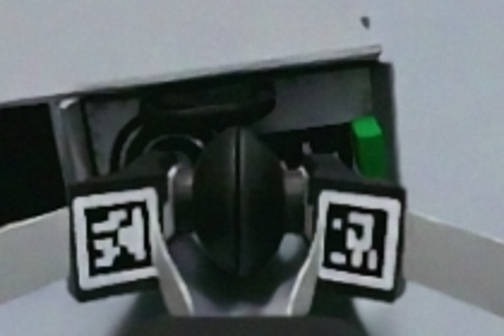

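execute_actions(actions=[{"r1":{"joints":{"arm_m":0.17}}}], cameras=[])

execute_actions(actions=[{"r1":{"base":{"strafe_m":-0.139},"joints":{"gripper_m":0.06,"wrist_yaw_rad":0.45,"wrist_roll_rad":0.0,"lift_m":0.678}}}], cameras=[])

execute_actions(actions=[{"r1":{"joints":{"arm_m":0.21}}}], cameras=["r1_wrist_camera"])

zoom_image(camera="r1_wrist_camera", region=[200, 180, 420, 330])

Scene clock: 689.20 s.
r1.base_odometry: x=-0.343 y=+0.811 heading=+2.481 (m, m, rad; r1's odometry frame)
r1.turned_by_wheels: +0.000 (rad since the last result)
r1.turned_by_imu: +0.000 (rad since the last result)
r1.base_tilt: forward=-0.1 right=-0.4 (deg)
r1.lidar_m: 0.37 0.40 1.69 1.65 1.91 1.65 1.59 1.65 2.30 2.45 0.54 0.38
r1.base_status: not commanded
r1.joint_positions: lift_m=+0.678 arm_m=+0.172 wrist_yaw_rad=-0.030 wrist_pitch_rad=+0.222 wrist_roll_rad=+0.140 gripper_m=-0.037
r1.joint_status: all done
r1.motor_effort: lift_m=+20(20) arm_m=-9(10) wrist_yaw_rad=-1(5) wrist_pitch_rad=-7(22) wrist_roll_rad=-1(1) gripper_m=-18(19) wheel_0=+2(1) wheel_1=+2(1) wheel_2=+1(1) (%)
r1.hand_pose: x=+0.6211 y=-0.0959 z=+0.7926 quat_wxyz=(+0.991, +0.071, +0.110, -0.023) (m; r1's base frame)
r1.wrist_depth_mm: - - - - - - - / - - - - - - - / - - - - 732 647 585 / - 521 349 324 404 375 357 / - 322 314 291 279 266 255 / 252 231 180 198 175 204 197 / 197 187 194 - 176 162 -
r2.base_odometry: x=+0.797 y=-1.247 heading=-2.454 (m, m, rad; r2's odometry frame)
r2.turned_by_wheels: +0.000 (rad since the last result)
r2.turned_by_imu: +0.001 (rad since the last result)
r2.base_tilt: forward=+0.1 right=-0.1 (deg)
r2.lidar_m: 0.78 0.85 1.47 2.43 2.54 0.70 0.66 0.70 2.35 2.26 1.47 0.84
r2.base_status: not commanded
r2.joint_positions: lift_m=+1.100 arm_m=+0.002 wrist_yaw_rad=+0.000 wrist_pitch_rad=+1.101 wrist_roll_rad=+0.012 gripper_m=+0.110
r2.joint_status: not commanded
r2.motor_effort: lift_m=+23(23) arm_m=+0(0) wrist_yaw_rad=+0(0) wrist_pitch_rad=-2(2) wrist_roll_rad=-2(1) gripper_m=-1(1) wheel_0=+3(3) wheel_1=+3(3) wheel_2=-2(2) (%)
r2.hand_pose: x=+0.3032 y=-0.0874 z=+1.0208 quat_wxyz=(+0.852, +0.005, +0.523, -0.003) (m; r2's base frame)
r2.wrist_depth_mm: 904 904 904 917 917 946 946 / 1060 1060 1078 1098 1098 1098 1138 / 1281 1281 1308 1308 1336 1366 1366 / 1397 1430 1430 1430 1430 1430 1430 / 1308 1308 1281 1308 1336 1308 1336 / 1205 1205 213 1205 205 1229 1229 / 1160 1138 1118 124 1138 1160 1138
pictures: none
No camera images: the call's "cameras" was empty. Leave "cameras" out to get every camera's image.

Scene clock: 690.87 s.
r1.base_odometry: x=-0.258 y=+0.921 heading=+2.481 (m, m, rad; r1's odometry frame)
r1.turned_by_wheels: +0.000 (rad since the last result)
r1.turned_by_imu: +0.000 (rad since the last result)
r1.base_tilt: forward=-0.1 right=-0.3 (deg)
r1.lidar_m: 0.39 0.41 1.83 1.76 2.03 1.67 1.57 1.68 2.28 2.32 0.59 0.40
r1.base_status: done
r1.joint_positions: lift_m=+0.678 arm_m=+0.172 wrist_yaw_rad=+0.450 wrist_pitch_rad=+0.222 wrist_roll_rad=+0.000 gripper_m=+0.060
r1.joint_status: all done
r1.motor_effort: lift_m=+20(20) arm_m=-9(9) wrist_yaw_rad=-2(4) wrist_pitch_rad=-7(7) wrist_roll_rad=-3(5) gripper_m=-2(18) wheel_0=-1(7) wheel_1=+1(3) wheel_2=+0(2) (%)
r1.hand_pose: x=+0.6338 y=+0.0437 z=+0.7926 quat_wxyz=(+0.969, -0.025, +0.108, +0.222) (m; r1's base frame)
r1.wrist_depth_mm: 1808 - - - - - - / 1863 - - - - - - / 1921 - - - - - - / 1863 - 392 320 368 473 484 / 281 287 279 301 286 307 312 / 213 216 199 216 198 229 229 / 173 174 183 - 187 180 189
r2.base_odometry: x=+0.797 y=-1.247 heading=-2.454 (m, m, rad; r2's odometry frame)
r2.turned_by_wheels: +0.000 (rad since the last result)
r2.turned_by_imu: +0.000 (rad since the last result)
r2.base_tilt: forward=+0.0 right=-0.3 (deg)
r2.lidar_m: 0.79 0.81 1.49 2.44 2.54 0.71 0.65 0.73 2.38 2.27 1.47 0.83
r2.base_status: not commanded
r2.joint_positions: lift_m=+1.100 arm_m=+0.002 wrist_yaw_rad=+0.000 wrist_pitch_rad=+1.101 wrist_roll_rad=+0.012 gripper_m=+0.110
r2.joint_status: not commanded
r2.motor_effort: lift_m=+23(23) arm_m=+0(1) wrist_yaw_rad=+1(0) wrist_pitch_rad=-3(2) wrist_roll_rad=-2(1) gripper_m=-2(1) wheel_0=+3(3) wheel_1=+3(3) wheel_2=-2(2) (%)
r2.hand_pose: x=+0.3032 y=-0.0874 z=+1.0208 quat_wxyz=(+0.852, +0.005, +0.523, -0.003) (m; r2's base frame)
r2.wrist_depth_mm: 904 904 917 917 917 931 960 / 1060 1060 1060 1078 1078 1118 1138 / 1255 1281 1336 1336 1336 1366 1397 / 1430 1430 1430 1430 1397 1430 1464 / 1308 1308 1308 1336 1336 1308 1336 / 1229 1205 214 1205 205 1229 1229 / 1138 1138 1138 124 1118 1138 1160
pictures: none
No camera images: the call's "cameras" was empty. Leave "cameras" out to get every camera's image.

Scene clock: 691.77 s.
r1.base_odometry: x=-0.258 y=+0.921 heading=+2.481 (m, m, rad; r1's odometry frame)
r1.turned_by_wheels: +0.000 (rad since the last result)
r1.turned_by_imu: +0.000 (rad since the last result)
r1.base_tilt: forward=+0.0 right=-0.4 (deg)
r1.lidar_m: 0.36 0.39 1.82 1.77 2.01 1.67 1.60 1.67 2.29 2.32 0.56 0.39
r1.base_status: not commanded
r1.joint_positions: lift_m=+0.678 arm_m=+0.208 wrist_yaw_rad=+0.450 wrist_pitch_rad=+0.222 wrist_roll_rad=+0.000 gripper_m=+0.060
r1.joint_status: all done
r1.motor_effort: lift_m=+20(20) arm_m=+9(8) wrist_yaw_rad=-1(0) wrist_pitch_rad=-8(6) wrist_roll_rad=+0(2) gripper_m=-4(3) wheel_0=-1(1) wheel_1=+1(1) wheel_2=+0(0) (%)
r1.hand_pose: x=+0.6708 y=+0.0437 z=+0.7926 quat_wxyz=(+0.969, -0.025, +0.108, +0.222) (m; r1's base frame)
r1.wrist_depth_mm: 1863 - - - - - - / 1863 - - - - - - / 1921 - - - - - - / 1983 - 351 287 368 473 480 / 282 289 278 273 282 307 307 / 212 215 199 213 197 228 228 / 173 173 182 - 187 180 187
r2.base_odometry: x=+0.797 y=-1.247 heading=-2.454 (m, m, rad; r2's odometry frame)
r2.turned_by_wheels: +0.000 (rad since the last result)
r2.turned_by_imu: +0.000 (rad since the last result)
r2.base_tilt: forward=+0.2 right=-0.2 (deg)
r2.lidar_m: 0.79 0.84 1.47 2.44 2.52 0.69 0.65 0.67 2.36 2.27 1.49 0.84
r2.base_status: not commanded
r2.joint_positions: lift_m=+1.100 arm_m=+0.002 wrist_yaw_rad=+0.000 wrist_pitch_rad=+1.101 wrist_roll_rad=+0.012 gripper_m=+0.110
r2.joint_status: not commanded
r2.motor_effort: lift_m=+22(22) arm_m=-1(1) wrist_yaw_rad=+0(0) wrist_pitch_rad=-3(3) wrist_roll_rad=-1(4) gripper_m=-1(0) wheel_0=+3(3) wheel_1=+3(3) wheel_2=-2(2) (%)
r2.hand_pose: x=+0.3032 y=-0.0874 z=+1.0208 quat_wxyz=(+0.852, +0.005, +0.523, -0.003) (m; r2's base frame)
r2.wrist_depth_mm: 904 891 904 917 931 931 946 / 1042 1060 1060 1078 1098 1118 1118 / 1281 1255 1308 1308 1336 1366 1397 / 1430 1430 1430 1430 1430 1430 1464 / 1308 1308 1308 1308 1308 1308 1336 / 1229 1205 213 1205 206 1205 1229 / 1138 1138 1138 124 1138 1138 1138
pictures: r1_wrist_camera
camera_calibration (this result's frames):
r1_wrist_camera: T_world_to_cam=[[0.405788, -0.913918, 0.00948403, -0.247751], [-0.23388, -0.113865, -0.965575, 0.97305], [0.883536, 0.389601, -0.259952, -0.175245], [0, 0, 0, 1]] pos_world=[0.482946, -0.0473522, 0.896347]
Images, in order (width x height): r1_wrist_camera 616x392.

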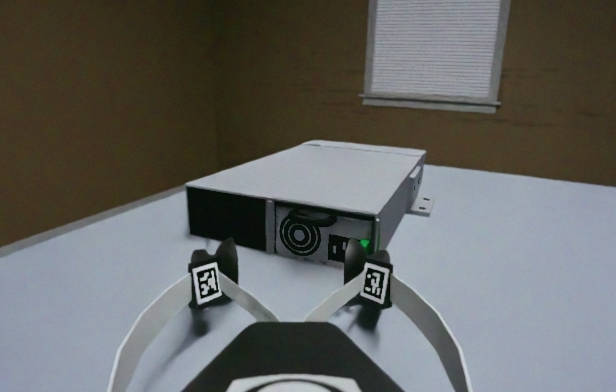

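Region (200, 180, 420, 330) of r1_wrist_camera's 616x392 image, scaled by 2.291; it fills the top 344 rows of this view, and the rest is white.

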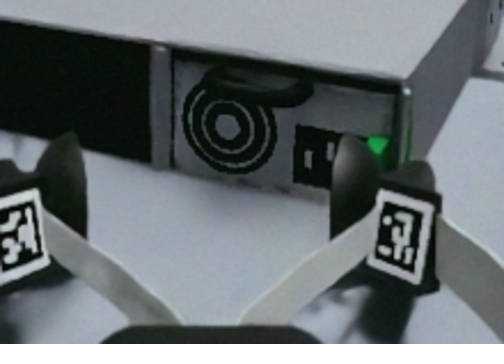

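execute_actions(actions=[{"r1":{"base":{"strafe_m":-0.014},"joints":{"arm_m":0.214}}}], cameras=["r1_wrist_camera"])

zoom_image(camera="r1_wrist_camera", region=[260, 190, 420, 310])

Scene clock: 692.70 s.
r1.base_odometry: x=-0.249 y=+0.932 heading=+2.481 (m, m, rad; r1's odometry frame)
r1.turned_by_wheels: +0.000 (rad since the last result)
r1.turned_by_imu: +0.000 (rad since the last result)
r1.base_tilt: forward=-0.1 right=-0.3 (deg)
r1.lidar_m: 0.37 0.40 1.87 1.80 2.06 1.67 1.59 1.67 2.33 2.31 0.56 0.39
r1.base_status: done
r1.joint_positions: lift_m=+0.678 arm_m=+0.212 wrist_yaw_rad=+0.450 wrist_pitch_rad=+0.222 wrist_roll_rad=+0.000 gripper_m=+0.060
r1.joint_status: all done
r1.motor_effort: lift_m=+20(20) arm_m=+9(12) wrist_yaw_rad=-1(4) wrist_pitch_rad=-9(7) wrist_roll_rad=-2(1) gripper_m=-2(1) wheel_0=+0(4) wheel_1=+1(8) wheel_2=+0(1) (%)
r1.hand_pose: x=+0.6747 y=+0.0437 z=+0.7926 quat_wxyz=(+0.969, -0.025, +0.108, +0.222) (m; r1's base frame)
r1.wrist_depth_mm: 1808 - - - - - - / 1921 - - - - - - / 1863 - - - - - - / 1983 - 343 290 382 473 488 / 281 289 278 271 285 309 309 / 212 214 199 216 198 229 228 / 173 173 183 - 187 180 188
r2.base_odometry: x=+0.797 y=-1.247 heading=-2.454 (m, m, rad; r2's odometry frame)
r2.turned_by_wheels: +0.000 (rad since the last result)
r2.turned_by_imu: +0.000 (rad since the last result)
r2.base_tilt: forward=+0.2 right=-0.2 (deg)
r2.lidar_m: 0.78 0.84 1.48 2.43 2.57 0.71 0.65 0.70 2.37 2.27 1.49 0.81
r2.base_status: not commanded
r2.joint_positions: lift_m=+1.100 arm_m=+0.002 wrist_yaw_rad=+0.000 wrist_pitch_rad=+1.101 wrist_roll_rad=+0.012 gripper_m=+0.110
r2.joint_status: not commanded
r2.motor_effort: lift_m=+23(23) arm_m=-1(1) wrist_yaw_rad=+0(0) wrist_pitch_rad=-3(2) wrist_roll_rad=-1(1) gripper_m=-2(0) wheel_0=+3(3) wheel_1=+3(3) wheel_2=-2(2) (%)
r2.hand_pose: x=+0.3032 y=-0.0874 z=+1.0208 quat_wxyz=(+0.852, +0.005, +0.523, -0.003) (m; r2's base frame)
r2.wrist_depth_mm: 891 891 917 917 931 946 960 / 1060 1060 1078 1078 1098 1098 1118 / 1255 1281 1308 1336 1308 1366 1366 / 1430 1430 1430 1397 1430 1430 1430 / 1336 1308 1308 1308 1336 1308 1308 / 1205 1205 214 1229 204 1229 1229 / 1138 1138 1160 124 1160 1138 1138
pictures: r1_wrist_camera
camera_calibration (this result's frames):
r1_wrist_camera: T_world_to_cam=[[0.40578, -0.913922, 0.00948481, -0.249357], [-0.23388, -0.113863, -0.965575, 0.973977], [0.88354, 0.389593, -0.259952, -0.178749], [0, 0, 0, 1]] pos_world=[0.48691, -0.047353, 0.896347]
Images, in order (width x height): r1_wrist_camera 616x392.

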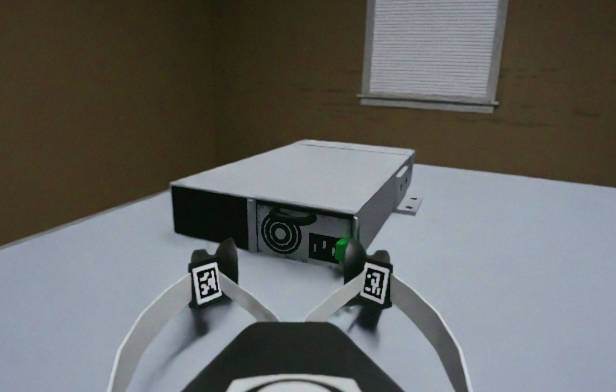

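Region (260, 190, 420, 310) of r1_wrist_camera's 616x392 image, scaled by 3.150; it fills the top 378 rows of this view, and the rest is white.

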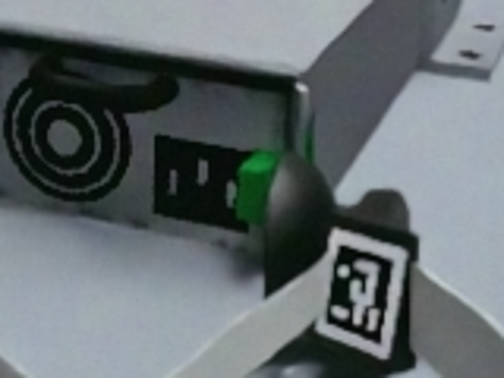

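execute_actions(actions=[{"r1":{"base":{"strafe_m":0.002},"joints":{"arm_m":0.224}}}], cameras=[])

execute_actions(actions=[{"r1":{"base":{"strafe_m":0.012}}}], cameras=["r1_wrist_camera"])

zoom_image(camera="r1_wrist_camera", region=[260, 190, 420, 310])

Scene clock: 693.53 s.
r1.base_odometry: x=-0.250 y=+0.930 heading=+2.481 (m, m, rad; r1's odometry frame)
r1.turned_by_wheels: +0.000 (rad since the last result)
r1.turned_by_imu: +0.000 (rad since the last result)
r1.base_tilt: forward=+0.0 right=-0.4 (deg)
r1.lidar_m: 0.38 0.40 1.85 1.79 2.04 1.69 1.58 1.66 2.29 2.30 0.54 0.40
r1.base_status: done
r1.joint_positions: lift_m=+0.678 arm_m=+0.222 wrist_yaw_rad=+0.450 wrist_pitch_rad=+0.223 wrist_roll_rad=+0.000 gripper_m=+0.060
r1.joint_status: all done
r1.motor_effort: lift_m=+20(20) arm_m=+10(9) wrist_yaw_rad=+0(0) wrist_pitch_rad=-8(8) wrist_roll_rad=-2(3) gripper_m=+0(1) wheel_0=+0(2) wheel_1=+2(8) wheel_2=-1(1) (%)
r1.hand_pose: x=+0.6845 y=+0.0436 z=+0.7925 quat_wxyz=(+0.969, -0.025, +0.108, +0.222) (m; r1's base frame)
r1.wrist_depth_mm: 1921 - - - - - - / 1863 - - - - - - / 1808 - - - - - - / 1921 - 327 289 379 469 480 / 279 287 277 263 285 307 307 / 211 214 198 213 202 227 227 / 172 173 182 - 187 180 188
r2.base_odometry: x=+0.797 y=-1.247 heading=-2.454 (m, m, rad; r2's odometry frame)
r2.turned_by_wheels: +0.000 (rad since the last result)
r2.turned_by_imu: +0.000 (rad since the last result)
r2.base_tilt: forward=+0.1 right=-0.2 (deg)
r2.lidar_m: 0.79 0.84 1.47 2.44 2.52 0.69 0.65 0.71 2.37 2.27 1.48 0.84
r2.base_status: not commanded
r2.joint_positions: lift_m=+1.100 arm_m=+0.002 wrist_yaw_rad=+0.000 wrist_pitch_rad=+1.101 wrist_roll_rad=+0.012 gripper_m=+0.110
r2.joint_status: not commanded
r2.motor_effort: lift_m=+22(23) arm_m=+0(1) wrist_yaw_rad=+0(0) wrist_pitch_rad=-2(3) wrist_roll_rad=-2(0) gripper_m=-1(0) wheel_0=+3(3) wheel_1=+3(3) wheel_2=-2(2) (%)
r2.hand_pose: x=+0.3032 y=-0.0874 z=+1.0208 quat_wxyz=(+0.852, +0.005, +0.523, -0.003) (m; r2's base frame)
r2.wrist_depth_mm: 917 904 904 904 931 931 946 / 1078 1060 1060 1098 1098 1098 1118 / 1281 1281 1308 1308 1336 1366 1397 / 1430 1430 1430 1397 1430 1430 1430 / 1308 1308 1308 1336 1308 1308 1308 / 1229 1205 214 1255 206 1205 1255 / 1138 1138 1138 124 1138 1138 1160
pictures: none
No camera images: the call's "cameras" was empty. Leave "cameras" out to get every camera's image.

Scene clock: 694.23 s.
r1.base_odometry: x=-0.258 y=+0.921 heading=+2.481 (m, m, rad; r1's odometry frame)
r1.turned_by_wheels: +0.000 (rad since the last result)
r1.turned_by_imu: +0.000 (rad since the last result)
r1.base_tilt: forward=+0.0 right=-0.3 (deg)
r1.lidar_m: 0.39 0.40 1.80 1.78 2.03 1.66 1.59 1.66 2.30 2.33 0.56 0.39
r1.base_status: done
r1.joint_positions: lift_m=+0.678 arm_m=+0.222 wrist_yaw_rad=+0.446 wrist_pitch_rad=+0.223 wrist_roll_rad=+0.000 gripper_m=+0.060
r1.joint_status: not commanded
r1.motor_effort: lift_m=+20(20) arm_m=+10(10) wrist_yaw_rad=+10(11) wrist_pitch_rad=-12(10) wrist_roll_rad=-1(1) gripper_m=-2(1) wheel_0=-1(6) wheel_1=-1(4) wheel_2=-3(2) (%)
r1.hand_pose: x=+0.6846 y=+0.0425 z=+0.7923 quat_wxyz=(+0.969, -0.025, +0.109, +0.220) (m; r1's base frame)
r1.wrist_depth_mm: 1863 - - - - - - / 1863 - - - - - - / 1863 - - - - - - / 1983 - 329 286 364 466 477 / 278 287 274 260 282 306 307 / 211 213 198 213 203 228 227 / 172 173 181 - 187 180 187
r2.base_odometry: x=+0.797 y=-1.247 heading=-2.454 (m, m, rad; r2's odometry frame)
r2.turned_by_wheels: +0.000 (rad since the last result)
r2.turned_by_imu: +0.000 (rad since the last result)
r2.base_tilt: forward=+0.1 right=-0.2 (deg)
r2.lidar_m: 0.79 0.85 1.49 2.44 2.54 0.72 0.65 0.74 2.37 2.26 1.48 0.84
r2.base_status: not commanded
r2.joint_positions: lift_m=+1.100 arm_m=+0.002 wrist_yaw_rad=+0.000 wrist_pitch_rad=+1.101 wrist_roll_rad=+0.012 gripper_m=+0.110
r2.joint_status: not commanded
r2.motor_effort: lift_m=+23(23) arm_m=+0(1) wrist_yaw_rad=+0(0) wrist_pitch_rad=-2(2) wrist_roll_rad=-3(1) gripper_m=-1(0) wheel_0=+3(3) wheel_1=+3(3) wheel_2=-2(2) (%)
r2.hand_pose: x=+0.3032 y=-0.0874 z=+1.0208 quat_wxyz=(+0.852, +0.005, +0.523, -0.003) (m; r2's base frame)
r2.wrist_depth_mm: 904 891 904 917 917 946 931 / 1060 1060 1078 1078 1098 1118 1098 / 1281 1308 1308 1336 1366 1366 1366 / 1464 1397 1397 1464 1430 1464 1464 / 1308 1308 1308 1308 1308 1308 1336 / 1229 1205 213 1229 206 1229 1255 / 1138 1138 1118 124 1138 1138 1138
pictures: r1_wrist_camera
camera_calibration (this result's frames):
r1_wrist_camera: T_world_to_cam=[[0.402204, -0.915501, 0.00952243, -0.251954], [-0.235314, -0.11342, -0.965279, 0.976576], [0.884793, 0.385998, -0.261048, -0.186948], [0, 0, 0, 1]] pos_world=[0.496549, -0.0477391, 0.896265]
Images, in order (width x height): r1_wrist_camera 616x392.

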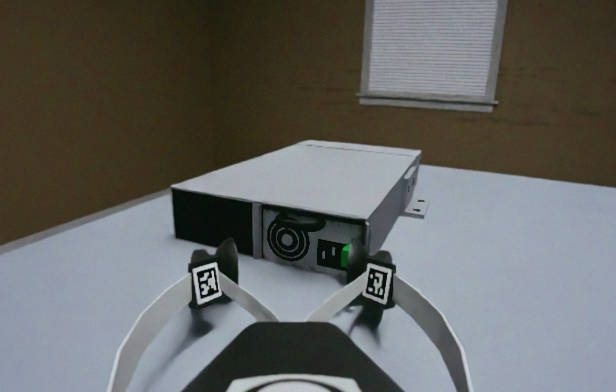

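Region (260, 190, 420, 310) of r1_wrist_camera's 616x392 image, scaled by 3.150; it fills the top 378 rows of this view, and the rest is white.

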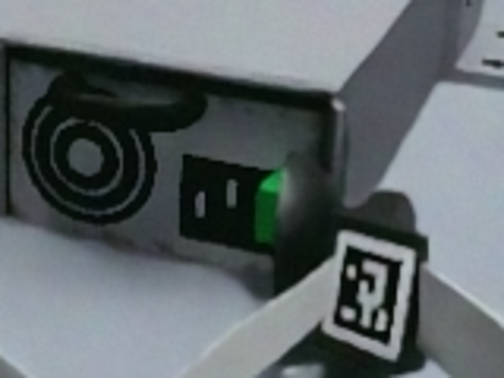

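execute_actions(actions=[{"r1":{"base":{"strafe_m":0.014}}}], cameras=["r1_wrist_camera"])

zoom_image(camera="r1_wrist_camera", region=[270, 190, 430, 310])

Scene clock: 717.67 s.
r1.base_odometry: x=-0.266 y=+0.910 heading=+2.480 (m, m, rad; r1's odometry frame)
r1.turned_by_wheels: -0.001 (rad since the last result)
r1.turned_by_imu: +0.000 (rad since the last result)
r1.base_tilt: forward=-0.1 right=-0.4 (deg)
r1.lidar_m: 0.36 0.39 1.82 1.72 2.02 1.70 1.58 1.65 2.29 2.34 0.55 0.42
r1.base_status: done
r1.joint_positions: lift_m=+0.678 arm_m=+0.222 wrist_yaw_rad=+0.442 wrist_pitch_rad=+0.223 wrist_roll_rad=+0.000 gripper_m=+0.060
r1.joint_status: not commanded
r1.on_its_own: wrist_yaw_rad is at rest, and its effort (+22) is outside its rest range (-13 to +13)
r1.motor_effort: lift_m=+20(20) arm_m=+10(10) wrist_yaw_rad=+22(22) wrist_pitch_rad=-11(11) wrist_roll_rad=-1(3) gripper_m=-3(4) wheel_0=-4(10) wheel_1=-2(6) wheel_2=-4(3) (%)
r1.hand_pose: x=+0.6848 y=+0.0413 z=+0.7923 quat_wxyz=(+0.970, -0.024, +0.109, +0.218) (m; r1's base frame)
r1.wrist_depth_mm: 1808 - - - - - - / 1921 - - - - - - / 1863 - - - - - - / 1921 - 330 283 359 462 477 / 282 285 277 262 265 303 309 / 212 213 198 222 201 226 228 / 173 172 182 - 187 180 187
r2.base_odometry: x=+0.797 y=-1.247 heading=-2.454 (m, m, rad; r2's odometry frame)
r2.turned_by_wheels: +0.000 (rad since the last result)
r2.turned_by_imu: +0.001 (rad since the last result)
r2.base_tilt: forward=+0.2 right=-0.2 (deg)
r2.lidar_m: 0.78 0.83 1.49 2.43 2.56 0.69 0.66 0.70 2.36 2.25 1.48 0.84
r2.base_status: not commanded
r2.joint_positions: lift_m=+1.100 arm_m=+0.002 wrist_yaw_rad=+0.000 wrist_pitch_rad=+1.101 wrist_roll_rad=+0.012 gripper_m=+0.110
r2.joint_status: not commanded
r2.motor_effort: lift_m=+23(23) arm_m=+0(0) wrist_yaw_rad=+0(0) wrist_pitch_rad=-3(2) wrist_roll_rad=-3(0) gripper_m=-1(1) wheel_0=+3(3) wheel_1=+3(3) wheel_2=-2(2) (%)
r2.hand_pose: x=+0.3032 y=-0.0874 z=+1.0208 quat_wxyz=(+0.852, +0.005, +0.523, -0.003) (m; r2's base frame)
r2.wrist_depth_mm: 891 904 917 917 931 917 960 / 1042 1060 1060 1078 1098 1118 1118 / 1281 1308 1308 1336 1366 1366 1397 / 1430 1430 1430 1430 1430 1430 1430 / 1308 1308 1308 1308 1336 1336 1308 / 1229 1205 214 1255 206 1229 1229 / 1138 1118 1160 124 1118 1138 1138
pictures: r1_wrist_camera
camera_calibration (this result's frames):
r1_wrist_camera: T_world_to_cam=[[0.398379, -0.917172, 0.00952184, -0.250455], [-0.235785, -0.112436, -0.965279, 0.976765], [0.886397, 0.382302, -0.261048, -0.187591], [0, 0, 0, 1]] pos_world=[0.496363, -0.0481705, 0.896265]
Images, in order (width x height): r1_wrist_camera 616x392.

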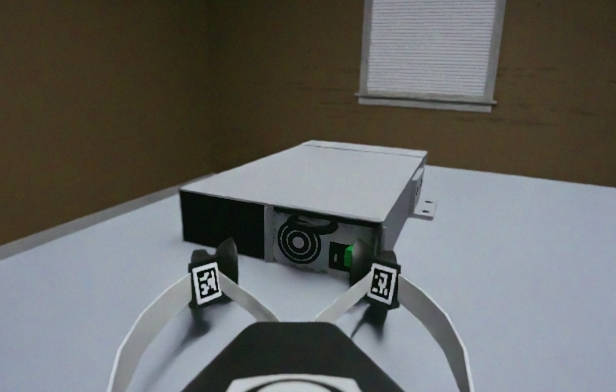

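Region (270, 190, 430, 310) of r1_wrist_camera's 616x392 image, scaled by 3.150; it fills the top 378 rows of this view, and the rest is white.

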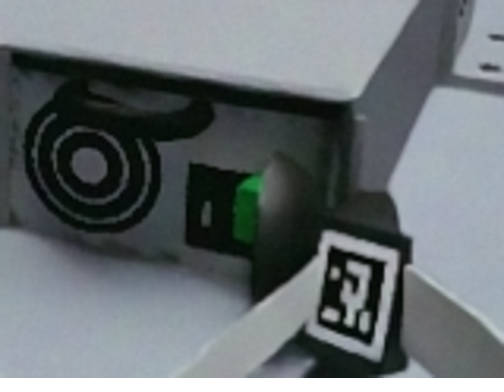

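execute_actions(actions=[{"r1":{"base":{"strafe_m":0.012},"joints":{"arm_m":0.219},"pace":"slow"}}], cameras=["r1_wrist_camera"])

zoom_image(camera="r1_wrist_camera", region=[270, 190, 430, 310])

Scene clock: 718.73 s.
r1.base_odometry: x=-0.273 y=+0.900 heading=+2.479 (m, m, rad; r1's odometry frame)
r1.turned_by_wheels: -0.001 (rad since the last result)
r1.turned_by_imu: -0.001 (rad since the last result)
r1.base_tilt: forward=-0.1 right=-0.3 (deg)
r1.lidar_m: 0.39 0.38 1.81 1.74 1.99 1.68 1.59 1.68 2.30 2.35 0.53 0.39
r1.base_status: done
r1.joint_positions: lift_m=+0.678 arm_m=+0.220 wrist_yaw_rad=+0.437 wrist_pitch_rad=+0.224 wrist_roll_rad=+0.000 gripper_m=+0.060
r1.joint_status: all done
r1.on_its_own: wrist_yaw_rad is at rest, and its effort (+36) is outside its rest range (-13 to +13)
r1.motor_effort: lift_m=+20(20) arm_m=-8(9) wrist_yaw_rad=+36(36) wrist_pitch_rad=-11(10) wrist_roll_rad=-3(0) gripper_m=-5(6) wheel_0=-9(8) wheel_1=-3(5) wheel_2=-5(3) (%)
r1.hand_pose: x=+0.6832 y=+0.0398 z=+0.7922 quat_wxyz=(+0.970, -0.024, +0.109, +0.215) (m; r1's base frame)
r1.wrist_depth_mm: 1863 - - - - - - / 1863 - - - - - - / 1863 - - - - - - / 1983 - 347 289 324 466 484 / 282 285 276 264 245 306 307 / 211 213 198 221 205 227 229 / 172 172 182 - 187 179 187
r2.base_odometry: x=+0.797 y=-1.247 heading=-2.454 (m, m, rad; r2's odometry frame)
r2.turned_by_wheels: +0.000 (rad since the last result)
r2.turned_by_imu: +0.000 (rad since the last result)
r2.base_tilt: forward=+0.1 right=-0.2 (deg)
r2.lidar_m: 0.78 0.85 1.48 2.42 2.53 0.70 0.65 0.72 2.37 2.29 1.46 0.82
r2.base_status: not commanded
r2.joint_positions: lift_m=+1.100 arm_m=+0.002 wrist_yaw_rad=+0.000 wrist_pitch_rad=+1.101 wrist_roll_rad=+0.012 gripper_m=+0.110
r2.joint_status: not commanded
r2.motor_effort: lift_m=+23(22) arm_m=-1(0) wrist_yaw_rad=+0(0) wrist_pitch_rad=-2(3) wrist_roll_rad=+0(5) gripper_m=-2(1) wheel_0=+3(3) wheel_1=+3(3) wheel_2=-2(2) (%)
r2.hand_pose: x=+0.3032 y=-0.0874 z=+1.0208 quat_wxyz=(+0.852, +0.005, +0.523, -0.003) (m; r2's base frame)
r2.wrist_depth_mm: 904 904 904 917 917 946 946 / 1042 1060 1078 1078 1098 1118 1118 / 1308 1308 1308 1308 1336 1366 1366 / 1397 1464 1430 1430 1430 1397 1430 / 1308 1308 1308 1281 1336 1336 1308 / 1229 1205 214 1229 205 1229 1229 / 1160 1160 1138 124 1138 1138 1160
pictures: r1_wrist_camera
camera_calibration (this result's frames):
r1_wrist_camera: T_world_to_cam=[[0.393829, -0.919134, 0.00952387, -0.247963], [-0.23641, -0.111298, -0.965258, 0.976568], [0.888262, 0.377895, -0.261125, -0.186666], [0, 0, 0, 1]] pos_world=[0.494334, -0.0486803, 0.896259]
Images, in order (width x height): r1_wrist_camera 616x392.

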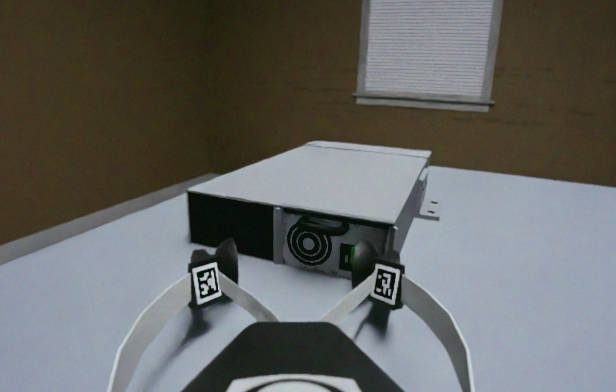

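Region (270, 190, 430, 310) of r1_wrist_camera's 616x392 image, scaled by 3.150; it fills the top 378 rows of this view, and the rest is white.

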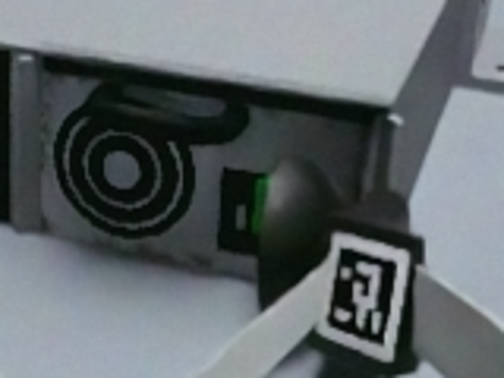

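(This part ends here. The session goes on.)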